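# Close spring-loaded cabinet door and slide its bolt up

## Task

Push the cabinet door shut against the spring that tries to reopen it, then slide the bolt on the door's top edge far up into the bracket mounted on the frame above. It only counts if the door stays shut and bolted without the robot holding anything.

## Robot and tools

ROBOT. One arm (six joints: shoulder pan, shoulder lift, elbow, wrist 1, wrist 2, wrist 3) carrying a five-finger right hand. The arm base may sit slightly tilted on the table. Joint load limits: 142 N m for pan, lift and elbow; 26.6 N m for each wrist joint. Elbow range is 0.000 to 3.142 rad and cannot go fully straight.

FRAMES. Scene frame: origin on the table top straight under the base, +z up, +y to the left when facing along +x. Reported positions are in metres, orientation as end_effector_quat_wxyz, velocities in m/s and rad/s. The hand point sits 0.05 m in front of the palm where index pad meets thumb tip in a pinch. Its own axes: +z runs along the straightened fingers (fingertips 0.06 to 0.07 m past the point), +y leaves the palm face, +x crosses the palm toward the little finger. A wrist bracket on the little-finger side protrudes 0.03 m beyond the point along +y and 0.11 m across the palm; it can collide.

ROW FORMAT (shared by execute_actions and move). One flat list of 14 numbers, each in [-1, 1], for the single arm: dx, dy, dz, rx, ry, rz, thumb_turn, thumb_bend, index, middle, ring, little, force_limit, speed. The first six are an offset, not a pose: a displacement of the hand point from its measured pose at the start of the action (for the first action in a call, the last pose a result reported), expressed in the hand point's own axes. Scale: 1.0 equals 0.6 m or 180 degrees; rx, ry, rz form one rotation vector. Each row in an action is measured from that same start pose, not from the row before. The six hand numbers are absolute targets: -1 open (thumb beside palm, straight fingers), +1 closed (thumb opposite fingers, fingers curled). A pinch is roughly thumb_turn +0.57, thumb_bend +0.75, index +0.22. force_limit maps linearly from about 0 N at -1 to 10 N at +1 fingertip force (15 N for the two thumb motors) and only limits closing. speed maps from near zero at -1 to full at +1 (full travel in 0.6 s); use -0.9 or lower for soft closing.

execute_actions(actions): a list of actions; each action is a list of up to 15 rows, one row per 1/30 s control step, the last row repeated to fill 15 steps. An empty list just returns the current state and images. Each step, the commanded pose is clipped to within 100 mm and 16 degrees of the measured pose, so large offsets need several actions; motion trails commands by about 0.17 s.

move(target, speed, stop_force, blocking): target is one 14-number row, offsets counted from the pose in the latest result that shows one. Drives the hand point in a straight line toward it. speed is top path speed in m/s, 0.002 to 0.5 (default 0.25; rotation capped at twice that in rad/s). Paths last 0.5 to 10 s. stop_force (N, 9 to 40, optional) ends the path when push against the motion rises that much above its pre-move value; use it with very slow speed to approach surfaces, omit it when backing away from a contact, and do not trust it on rotating moves. blocking=false returns after 0.5 s; then use wait or stop before sending new motion; not allowed with stop_force. The move line reports the ending: done, off_target, moving, held, fault, or contact (stop_force triggered), plus distance to target and limits (paced = pose clipped, held = steps blocked).

wait(seconds): 0 to 10, lets time pass holding the last command. stop(): brakes a running move. zoom_image(camera, region): camera is one of cam_head_left, cam_head_right, cam_high, cam_low, cam_wrist; region [x0, y0, x1, y1] in pixels, at most 504 by 504. show_instructions(): shows reference images. finished_scene(scene): ends the current scene by its number; irreversible.

RESULTS. State line gives pose and velocities; Hand target is where the controller is heading. hand_measured, hand_stopped_by (moving, target, force, stalled, fault) and hand_load_n follow the six-motor order. A pose unreachable line means the clearance check altered or blocked the command. Wrist force and Wrist torque are in hand-point axes, noisy (offset up to about 4 N, noise up to 2.4 N, saturating near 50 N); pressing on a surface reads as force pointing back into the arm. Step readings list positions, HELD marking clipped steps. Camera images are 896x504 each.

AVOID. The arm is stiff: commanding even slightly past a firm contact can trigger a fault. Contact torque at a joint limit or 150 N external force stops the arm for 10 s. Approach the door and bolt slowly, preferably with stop_force at low speed. Holding loads heats motors (warning from 70 °C, braking at 85 °C). Avoid slamming the door, hard hits, heavy pushes, and knocking anything over. Before ending, let go and check the door stays latched on its own.

Each tool is called by a JSON object that holds its "fn" and its "kwargs", one argument or row to a line.

Reference images:

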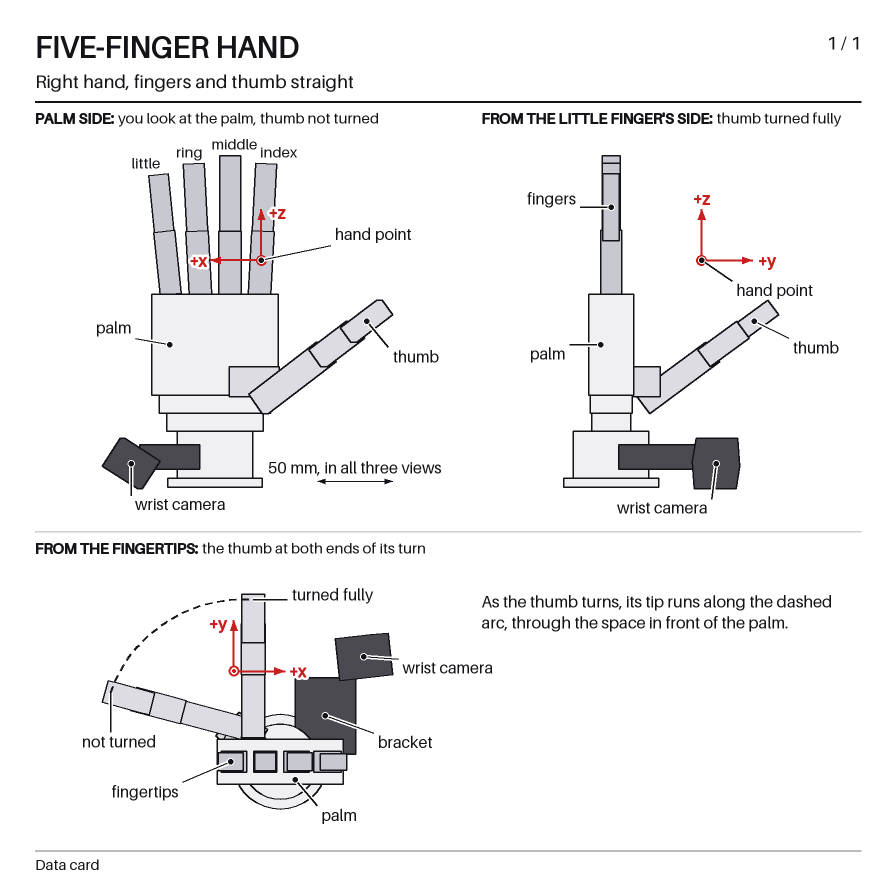

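## Session

{"fn": "execute_actions", "kwargs": {
  "actions": []
}}

Scene clock: 0.00 s.
end_effector_position=(+0.4618, +0.0801, +0.2019) hand_measured=(-1.000, -1.000, -1.000, -1.000, -1.000, -1.000) hand_load_n=(+0.0, +0.0, +0.0, +0.0, +0.0, +0.0) hand_stopped_by=(target, target, target, target, target, target) hand_force_limit=0.00 hand_speed=-0.80 end_effector_quat_wxyz=(+0.184, +0.340, +0.900, -0.203) end_effector_velocity=(-0.000, -0.000, -0.000) end_effector_angular_velocity=(+0.000, +0.001, -0.000)
Joint positions: [-0.096 -1.393  1.764  0.973  2.02  -0.843]
Joint velocities: [-0.    -0.     0.001  0.    -0.     0.   ]
Wrist force (N, on the end effector, along its own x y z axes, offset not removed): no reading
Wrist torque (N m, same axes, about the end effector's origin, offset not removed): no reading
Hand target: +0.462, +0.080, +0.202; +0.184, +0.340, +0.900, -0.203

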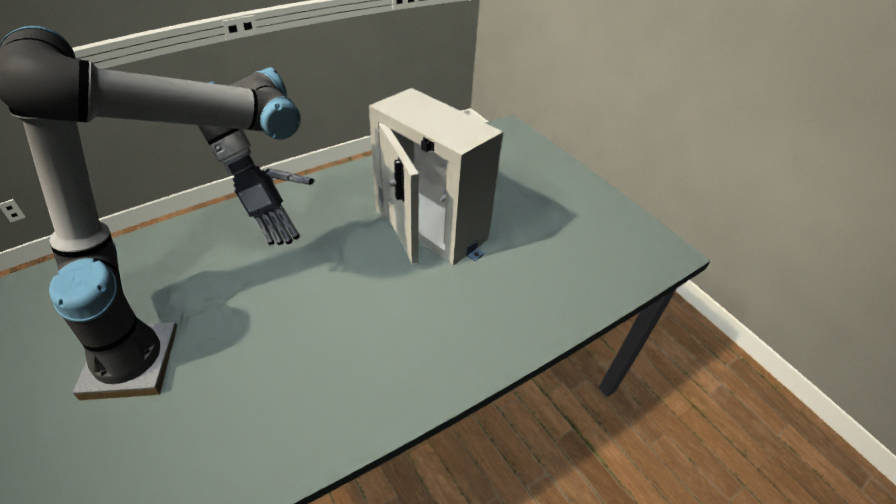

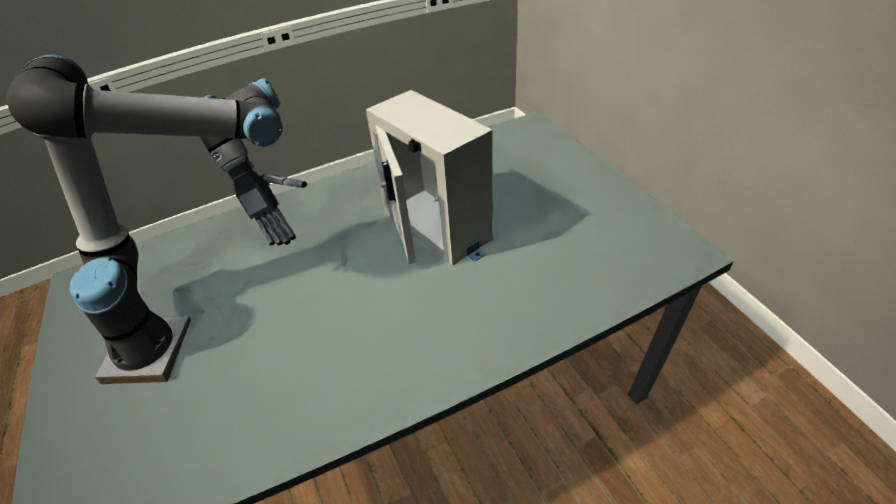

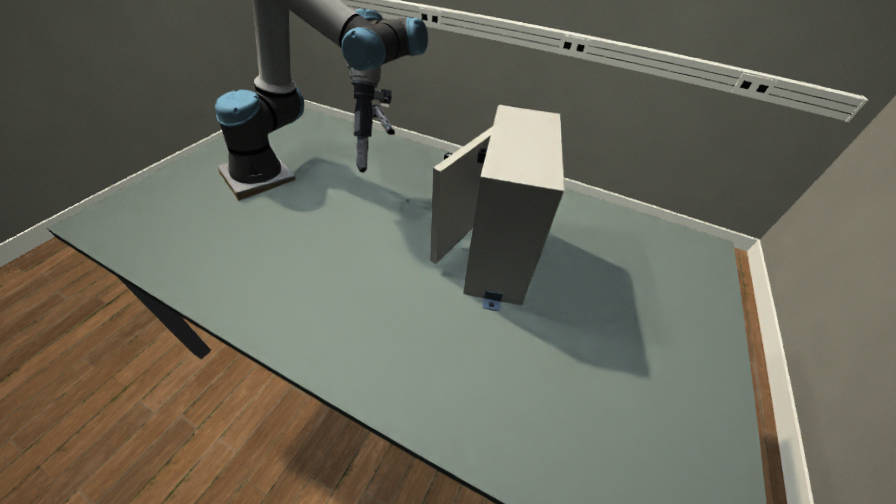

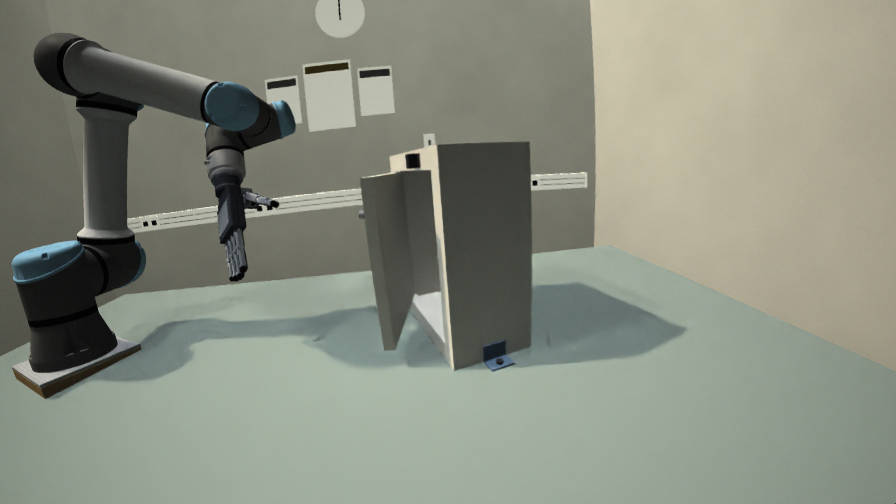

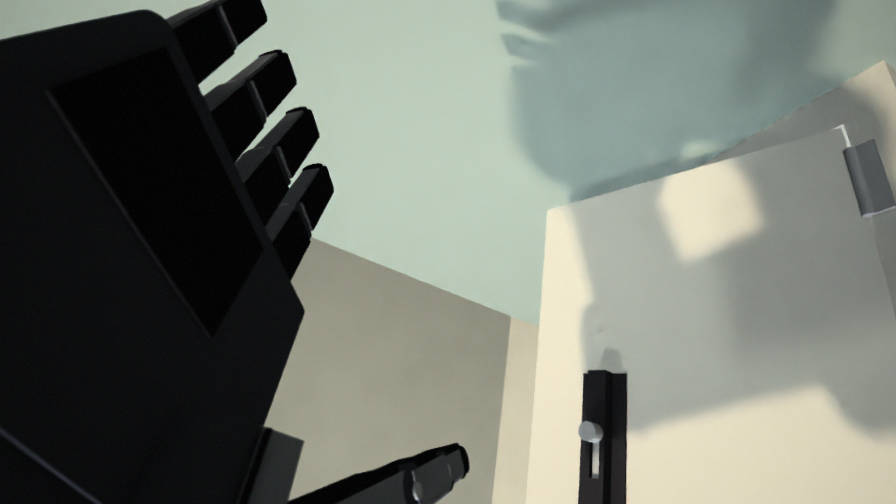

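{"fn": "zoom_image", "kwargs": {
  "camera": "cam_head_left",
  "region": [340, 70, 540, 280]
}}

{"fn": "zoom_image", "kwargs": {
  "camera": "cam_low",
  "region": [330, 120, 550, 380]
}}

Region (340, 70, 540, 280) of cam_head_left's 896x504 image, scaled by 2.400, with more detail than that image has; it fills the left 480 columns of this view, and the rest is white.

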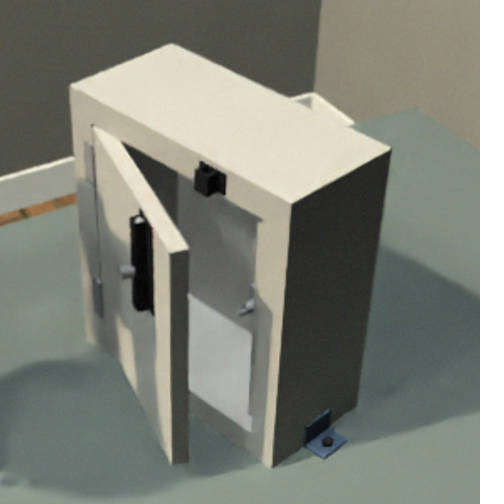

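Region (330, 120, 550, 380) of cam_low's 896x504 image, scaled by 1.938, with more detail than that image has; it fills the left 426 columns of this view, and the rest is white.

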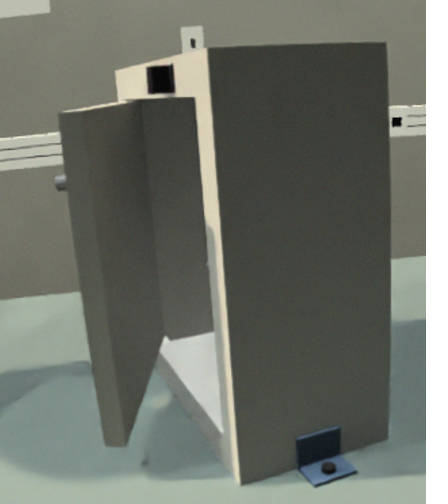

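{"fn": "move", "kwargs": {
  "target": [-0.28,-0.128,0.027,-0.498,-0.012,0.291,-1,-1,-1,-1,-1,-1,0,0],
  "speed": 0.4
}}

Scene clock: 25.30 s.
end_effector_position=(+0.5299, -0.0710, +0.2851) hand_measured=(-1.000, -1.000, -1.000, -1.000, -1.000, -1.000) hand_load_n=(+0.0, +0.0, +0.0, +0.0, +0.0, +0.0) hand_stopped_by=(target, target, target, target, target, target) hand_force_limit=0.00 hand_speed=0.00 end_effector_quat_wxyz=(+0.440, +0.439, +0.555, +0.553) end_effector_velocity=(+0.001, -0.000, -0.000) end_effector_angular_velocity=(+0.001, -0.008, -0.001)
Joint positions: [-1.001 -1.612  2.419 -0.907  0.482  0.151]
Joint velocities: [ 0.004  0.005  0.004 -0.025  0.005  0.013]
Wrist force (N, on the end effector, along its own x y z axes, offset not removed): [-1.1 -2.8 -2.2]
Wrist torque (N m, same axes, about the end effector's origin, offset not removed): [-0.24 0.10 0.16]
Hand target: +0.530, -0.071, +0.285; +0.440, +0.438, +0.555, +0.553
Off the commanded pose: 0.000 m, 0 deg.
move: done
camera_calibration (this result's frames):
cam_wrist: T_world_to_cam=[[0.0337969, -0.125468, 0.991522, -0.304207], [-0.374719, -0.921308, -0.103811, 0.15405], [0.926522, -0.368033, -0.0781527, -0.359921], [0, 0, 0, 1]] pos_world=[0.401481, -0.028704, 0.289491]

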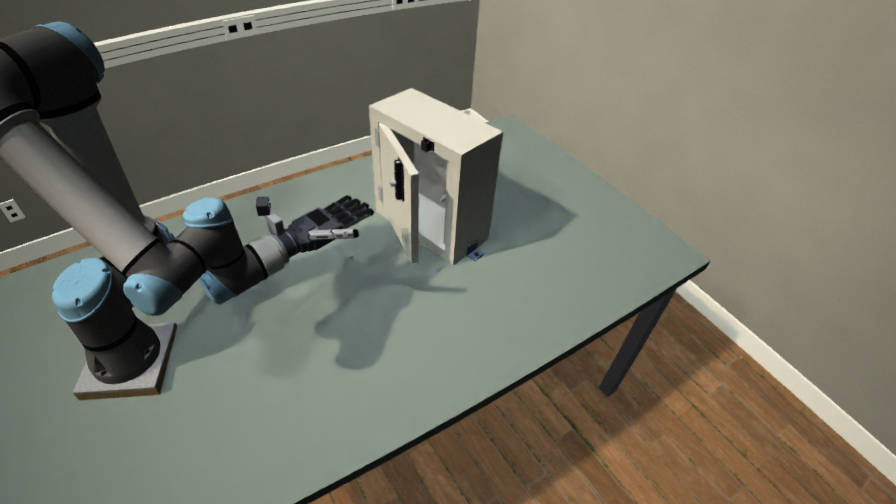

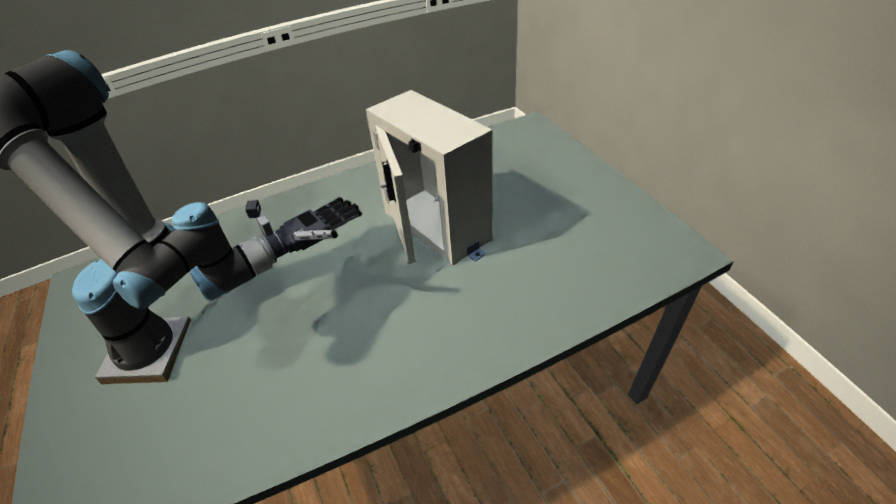

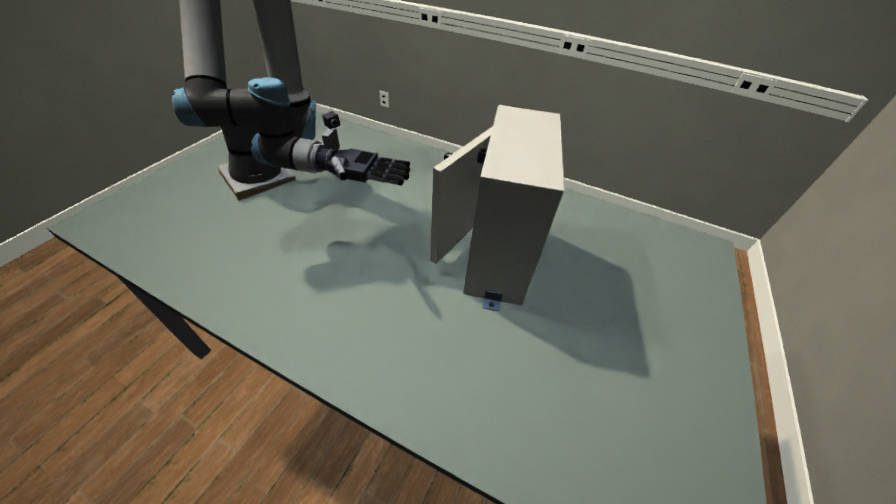

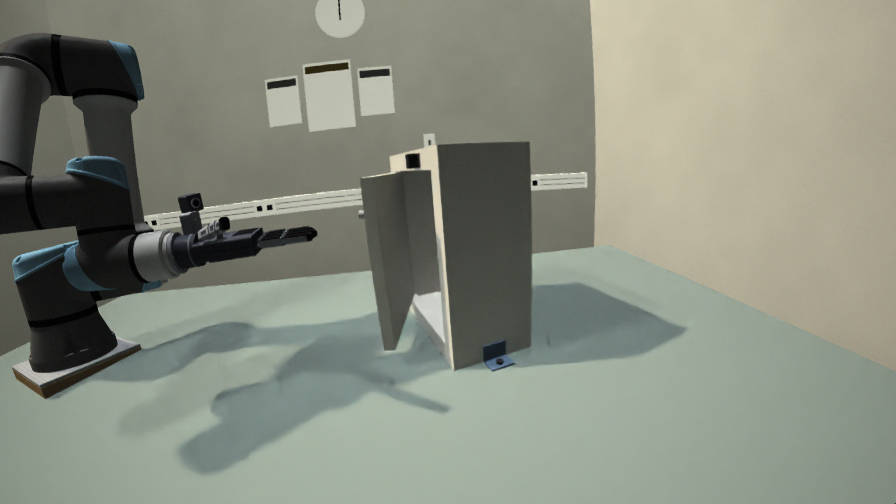

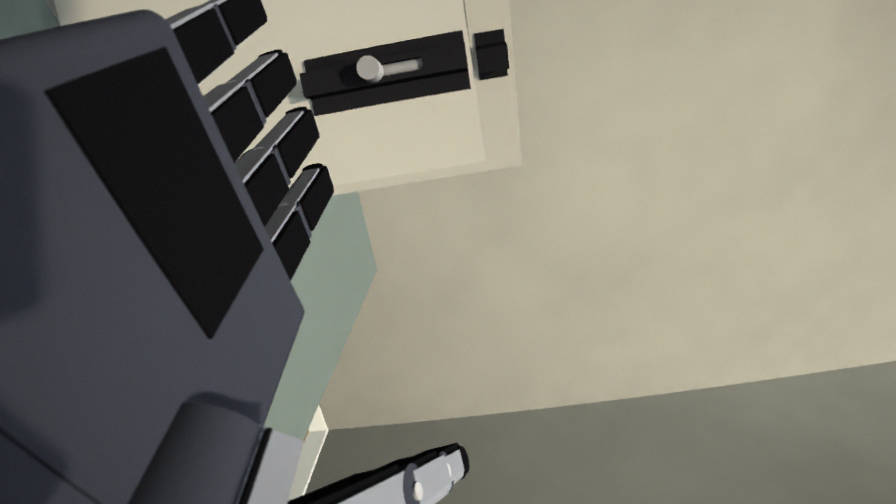

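{"fn": "move", "kwargs": {
  "target": [-0.01,-0.02,0.09,0,0,0,-1,-1,-1,-1,-1,-1,0,0]
}}

{"fn": "move", "kwargs": {
  "target": [0,0,0.13,0,0,0,-1,-1,-1,-1,-1,-1,0,0],
  "speed": 0.04,
  "stop_force": 15
}}

Scene clock: 31.77 s.
end_effector_position=(+0.5837, -0.0645, +0.2731) hand_measured=(-1.000, -1.000, -1.000, -1.000, -1.000, -1.000) hand_load_n=(+0.0, +0.0, +0.0, +0.0, +0.0, +0.0) hand_stopped_by=(target, target, target, target, target, target) hand_force_limit=0.00 hand_speed=0.00 end_effector_quat_wxyz=(+0.440, +0.438, +0.555, +0.553) end_effector_velocity=(+0.001, -0.000, -0.000) end_effector_angular_velocity=(+0.001, +0.001, -0.000)
Joint positions: [-0.851 -1.463  2.298 -0.914  0.631  0.126]
Joint velocities: [ 0.003  0.003 -0.003  0.001  0.003 -0.   ]
Wrist force (N, on the end effector, along its own x y z axes, offset not removed): [-1.3 0.0 1.5]
Wrist torque (N m, same axes, about the end effector's origin, offset not removed): [-0.11 0.04 0.19]
Hand target: +0.584, -0.065, +0.273; +0.440, +0.438, +0.555, +0.553
Off the commanded pose: 0.000 m, 0 deg.
move: done
camera_calibration (this result's frames):
cam_wrist: T_world_to_cam=[[0.0334691, -0.125788, 0.991492, -0.293136], [-0.374655, -0.921287, -0.104234, 0.179083], [0.92656, -0.367979, -0.0779617, -0.40841], [0, 0, 0, 1]] pos_world=[0.455321, -0.0221725, 0.277468]

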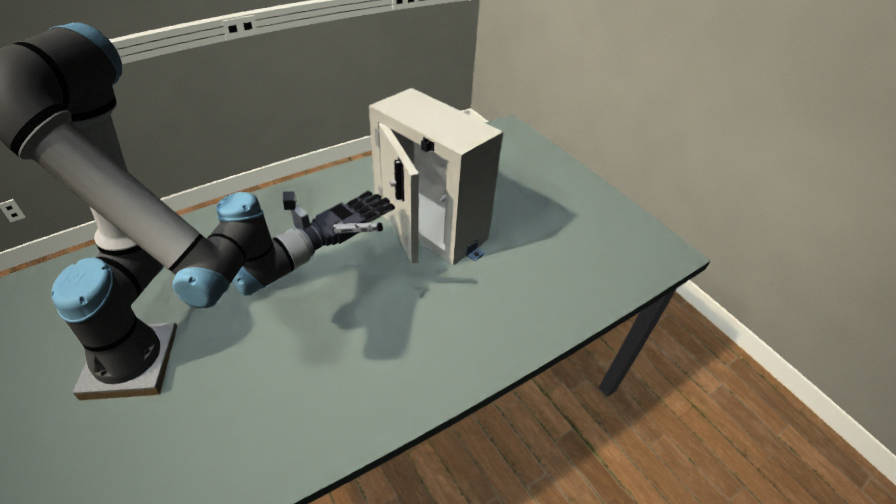

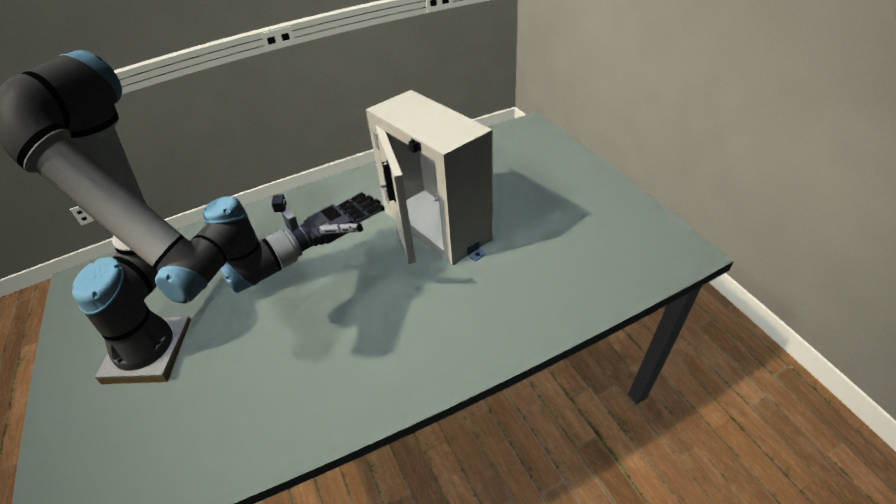

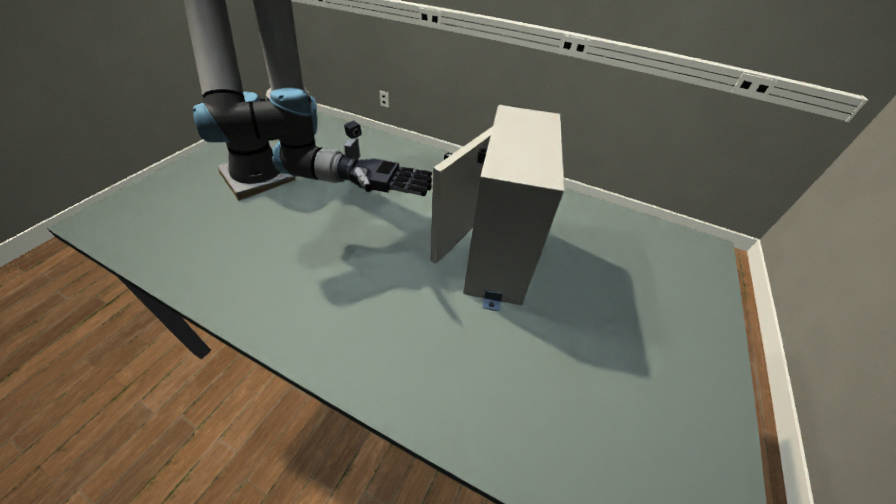

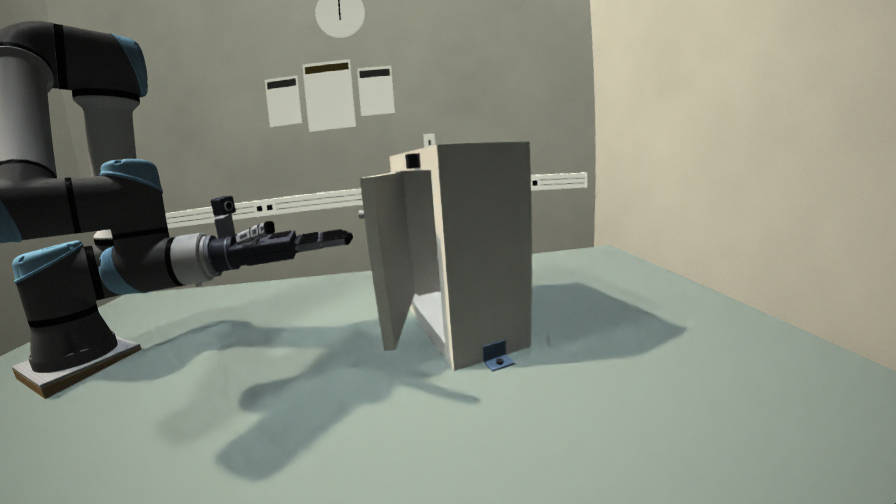

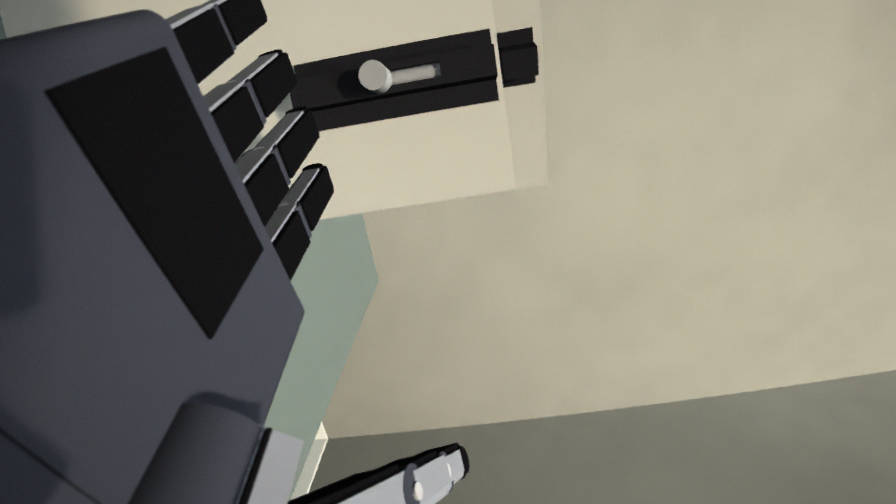

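Scene clock: 34.03 s.
end_effector_position=(+0.6596, -0.0466, +0.2731) hand_measured=(-1.000, -1.000, -1.000, -1.000, -1.000, -1.000) hand_load_n=(+0.0, +0.0, +0.0, +0.0, +0.0, +0.0) hand_stopped_by=(target, target, target, target, target, target) hand_force_limit=0.00 hand_speed=0.00 end_effector_quat_wxyz=(+0.440, +0.438, +0.555, +0.553) end_effector_velocity=(+0.001, -0.000, +0.000) end_effector_angular_velocity=(+0.001, +0.000, -0.000)
Joint positions: [-0.684 -1.321  2.102 -0.847  0.798  0.108]
Joint velocities: [ 0.002  0.002 -0.003  0.002  0.002  0.001]
Wrist force (N, on the end effector, along its own x y z axes, offset not removed): [-1.5 -1.4 -1.1]
Wrist torque (N m, same axes, about the end effector's origin, offset not removed): [-0.19 0.15 0.13]
Hand target: +0.660, -0.047, +0.273; +0.440, +0.438, +0.555, +0.553
Off the commanded pose: 0.000 m, 0 deg.
move: done
camera_calibration (this result's frames):
cam_wrist: T_world_to_cam=[[0.0331735, -0.126234, 0.991446, -0.293196], [-0.374611, -0.921245, -0.104761, 0.224115], [0.926588, -0.367931, -0.0778496, -0.472143], [0, 0, 0, 1]] pos_world=[0.531164, -0.00426287, 0.277411]

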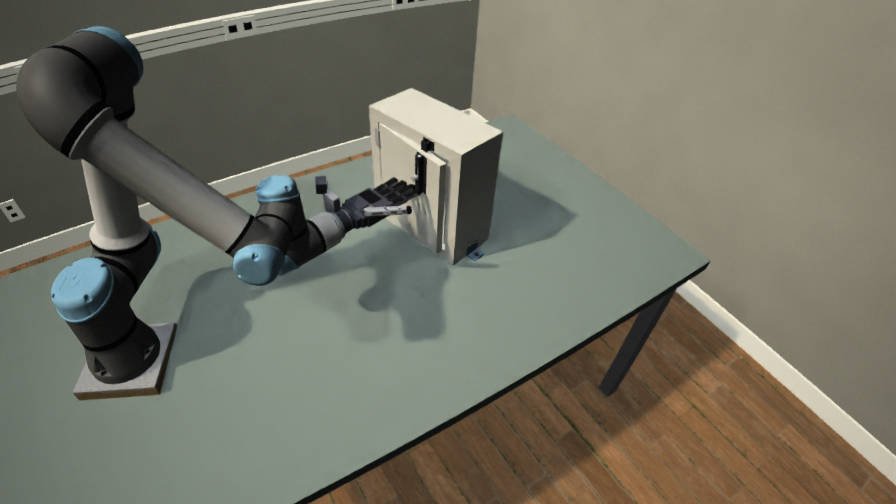

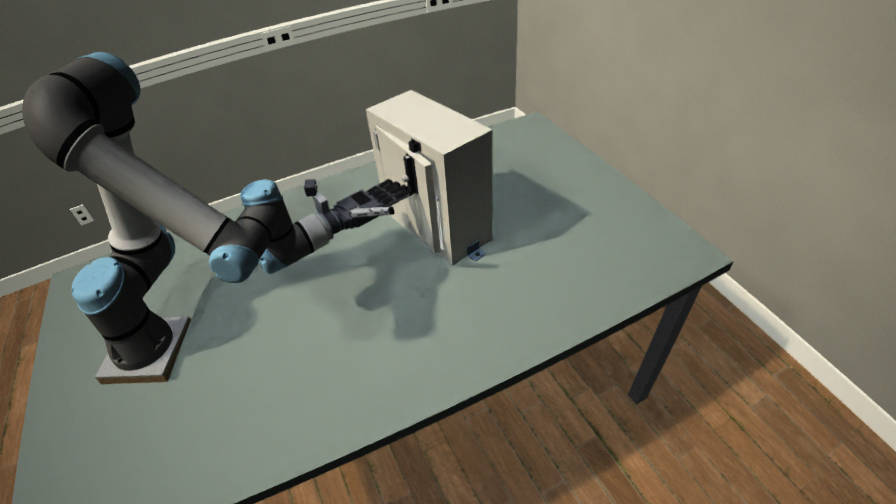

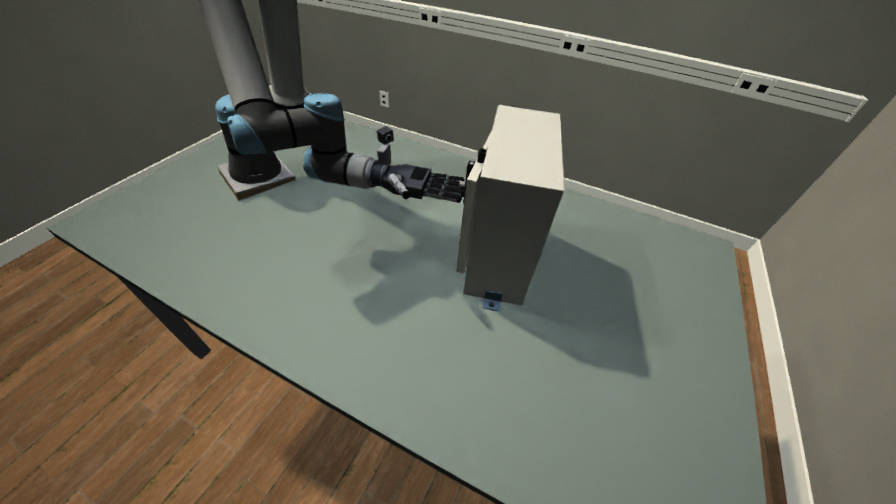

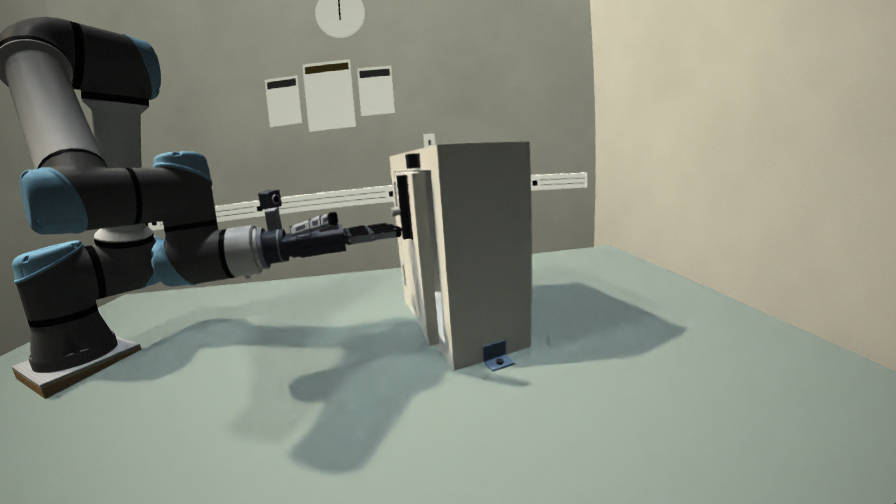

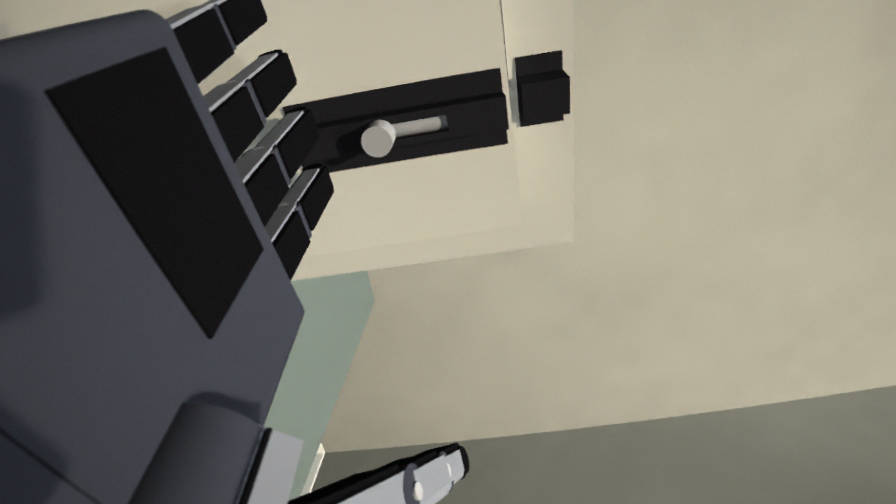

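Middle finger on the housing.

{"fn": "move", "kwargs": {
  "target": [-0.004,0.015,0.035,0,0,0,-1,-1,-1,-1,-1,-1,0,0],
  "speed": 0.03,
  "stop_force": 12
}}

{"fn": "move", "kwargs": {
  "target": [0,0,0.04,0,0,0,-1,-1,-1,-1,-1,-1,0,0],
  "speed": 0.006,
  "stop_force": 10
}}

Scene clock: 37.53 s.
end_effector_position=(+0.6752, -0.0447, +0.2798) hand_measured=(-1.000, -1.000, -1.000, -1.000, -1.000, -1.000) hand_load_n=(+0.0, +0.0, +0.0, -3.5, +0.0, +0.0) hand_stopped_by=(target, target, target, target, target, target) hand_force_limit=0.00 hand_speed=0.00 end_effector_quat_wxyz=(+0.440, +0.438, +0.555, +0.553) end_effector_velocity=(-0.001, +0.001, -0.000) end_effector_angular_velocity=(+0.002, +0.001, +0.002)
Joint positions: [-0.661 -1.304  2.053 -0.814  0.821  0.106]
Joint velocities: [-0.001 -0.002  0.004 -0.002 -0.003  0.002]
Wrist force (N, on the end effector, along its own x y z axes, offset not removed): [-2.8 2.2 -12.2]
Wrist torque (N m, same axes, about the end effector's origin, offset not removed): [0.39 0.26 0.07]
Hand target: +0.675, -0.045, +0.280; +0.440, +0.439, +0.555, +0.553
Off the commanded pose: 0.006 m, 0 deg.
move: contact
camera_calibration (this result's frames):
cam_wrist: T_world_to_cam=[[0.0331304, -0.126197, 0.991452, -0.300045], [-0.374581, -0.921258, -0.104745, 0.232437], [0.926602, -0.367909, -0.0777926, -0.485444], [0, 0, 0, 1]] pos_world=[0.54682, -0.0023289, 0.284063]

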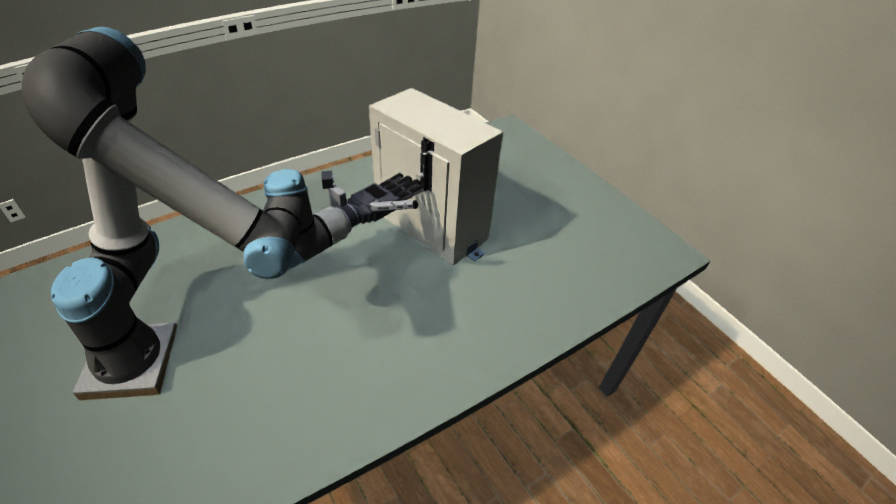

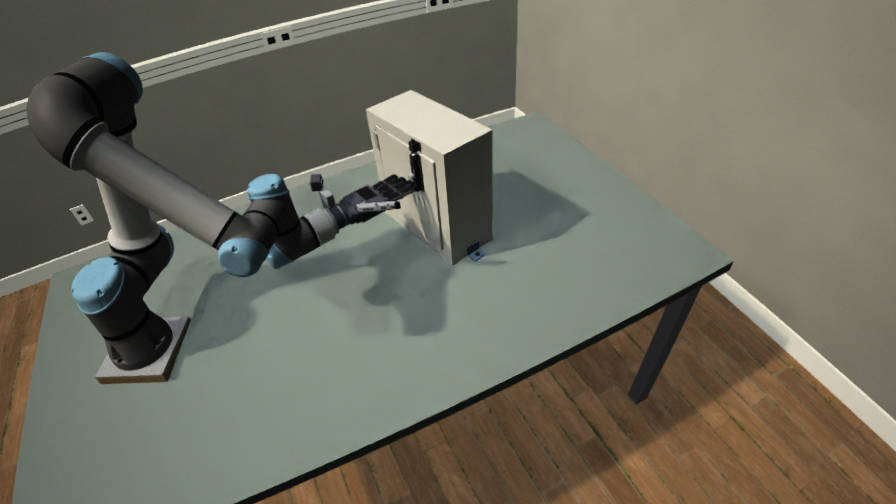

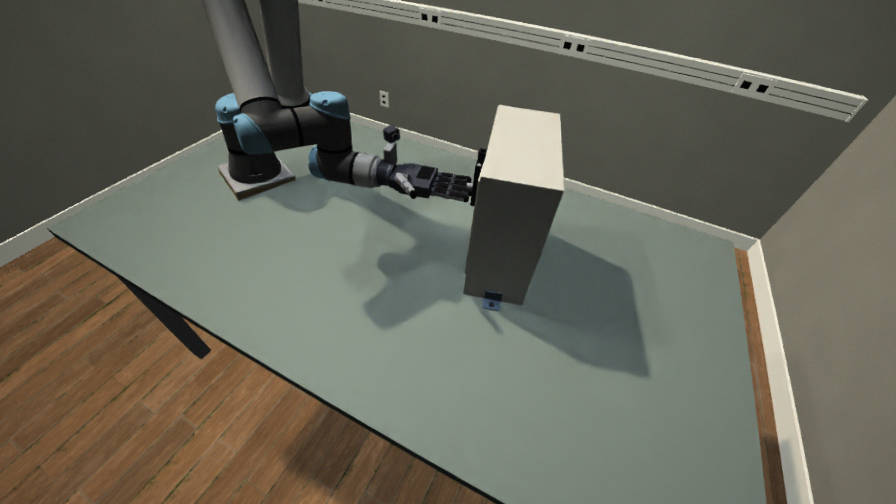

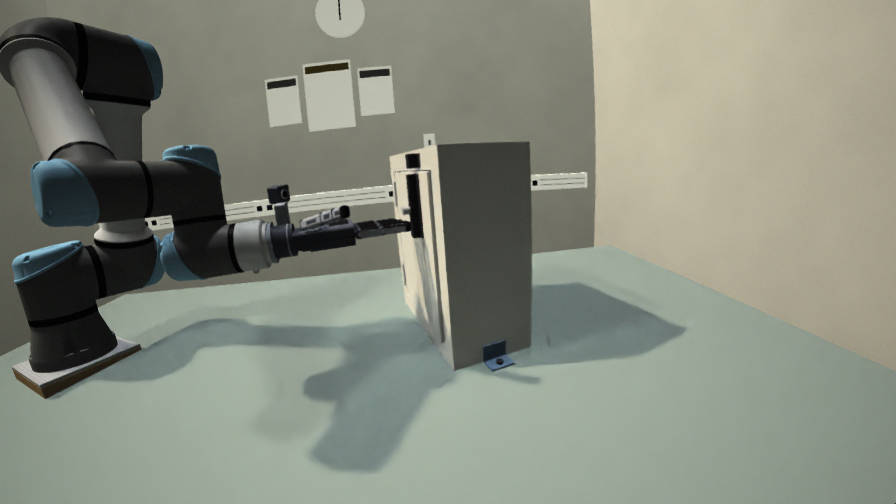

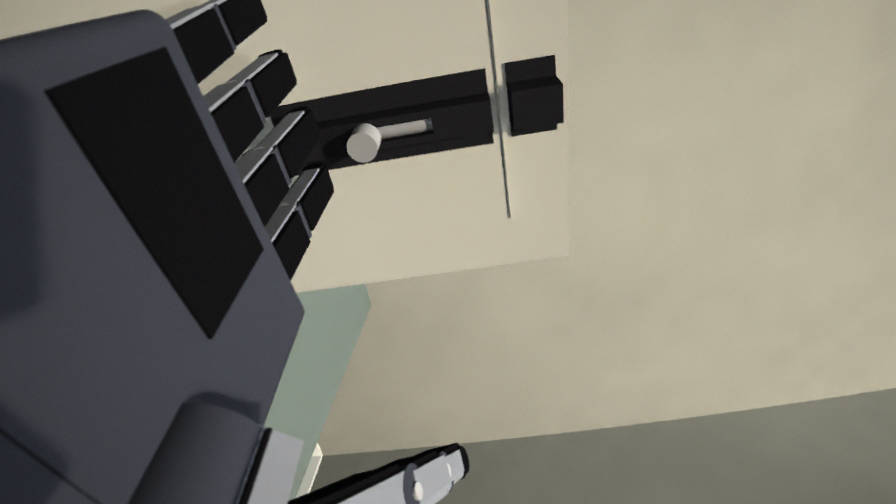

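Scene clock: 38.63 s.
end_effector_position=(+0.6796, -0.0437, +0.2796) hand_measured=(-1.000, -1.000, -1.000, -1.000, -1.000, -1.000) hand_load_n=(+0.0, +0.0, +0.0, -5.0, +0.0, +0.0) hand_stopped_by=(target, target, target, target, target, target) hand_force_limit=0.00 hand_speed=0.00 end_effector_quat_wxyz=(+0.440, +0.439, +0.555, +0.553) end_effector_velocity=(-0.001, -0.000, +0.002) end_effector_angular_velocity=(-0.004, -0.006, +0.003)
Joint positions: [-0.653 -1.295  2.041 -0.809  0.829  0.106]
Joint velocities: [-0.003 -0.004  0.002 -0.005 -0.005 -0.   ]
Wrist force (N, on the end effector, along its own x y z axes, offset not removed): [-4.4 3.6 -26.6]
Wrist torque (N m, same axes, about the end effector's origin, offset not removed): [1.12 0.38 0.06]
Hand target: +0.679, -0.044, +0.280; +0.440, +0.438, +0.555, +0.553
Off the commanded pose: 0.020 m, 0 deg.
move: contact
camera_calibration (this result's frames):
cam_wrist: T_world_to_cam=[[0.033251, -0.126306, 0.991434, -0.300018], [-0.374833, -0.921152, -0.104781, 0.235179], [0.926496, -0.368138, -0.0779728, -0.489035], [0, 0, 0, 1]] pos_world=[0.551218, -0.00129125, 0.283959]

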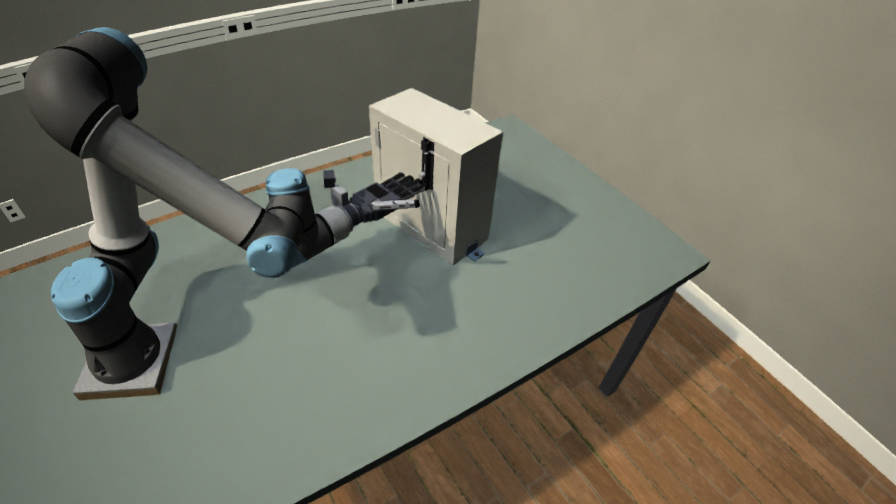

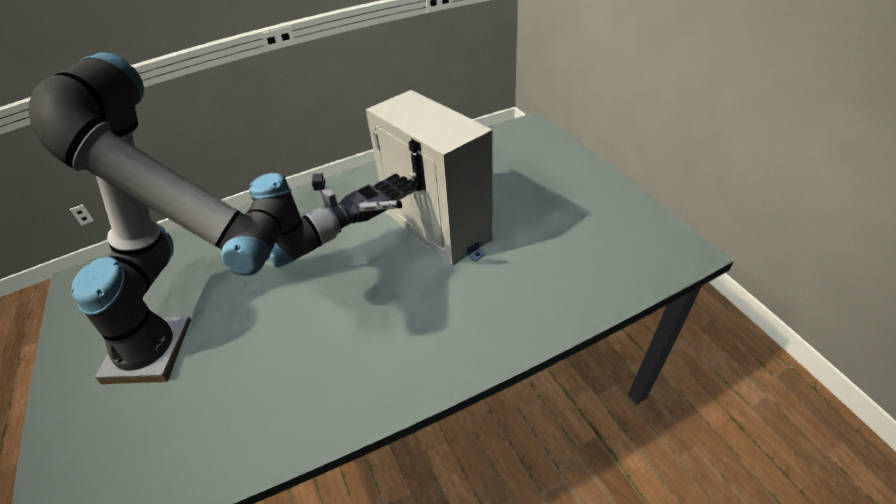

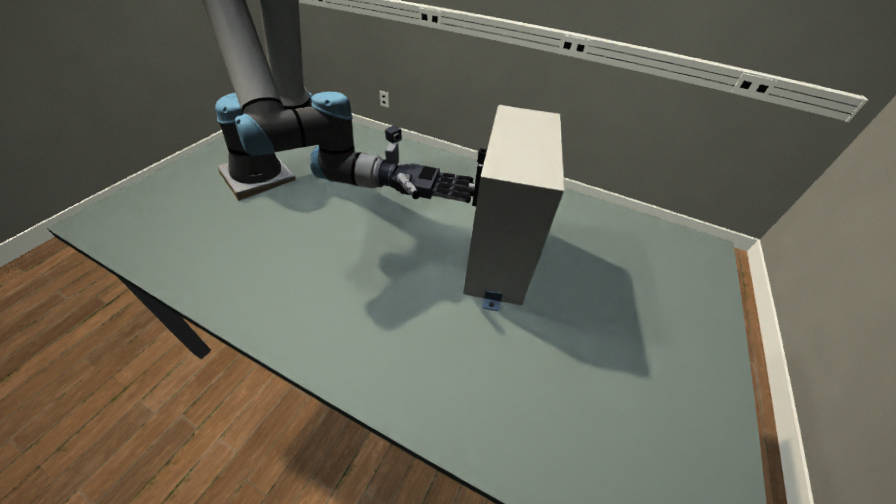

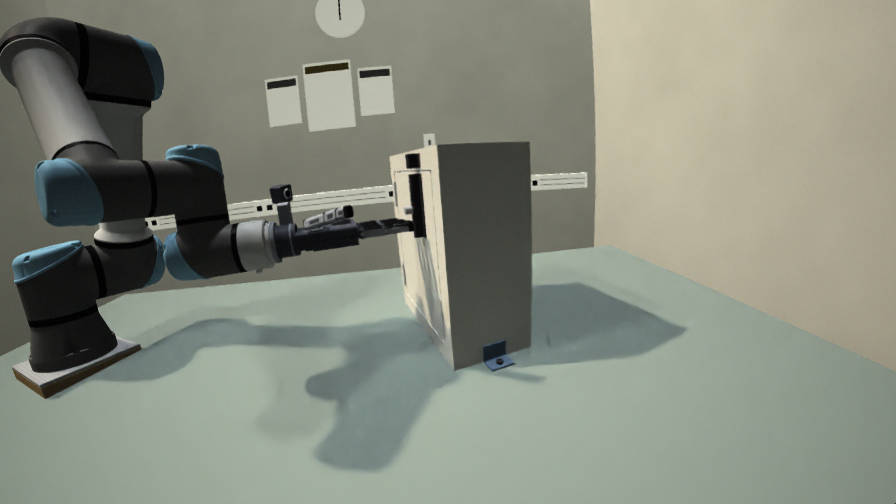

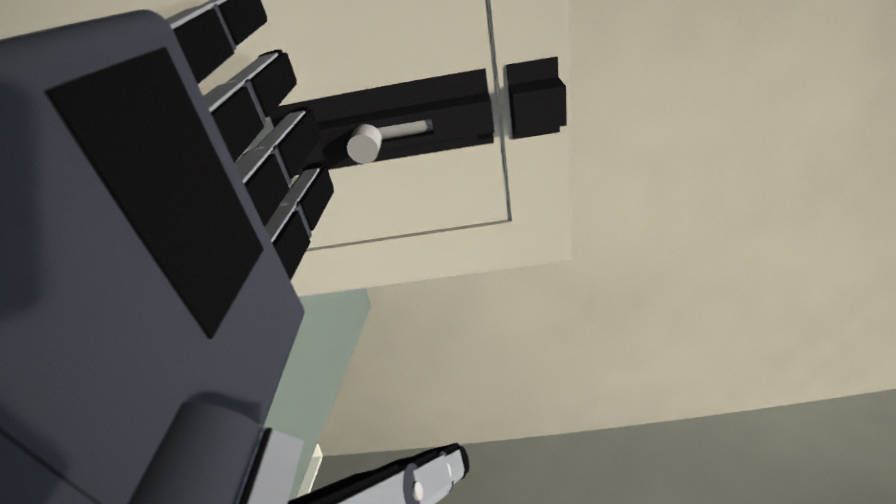

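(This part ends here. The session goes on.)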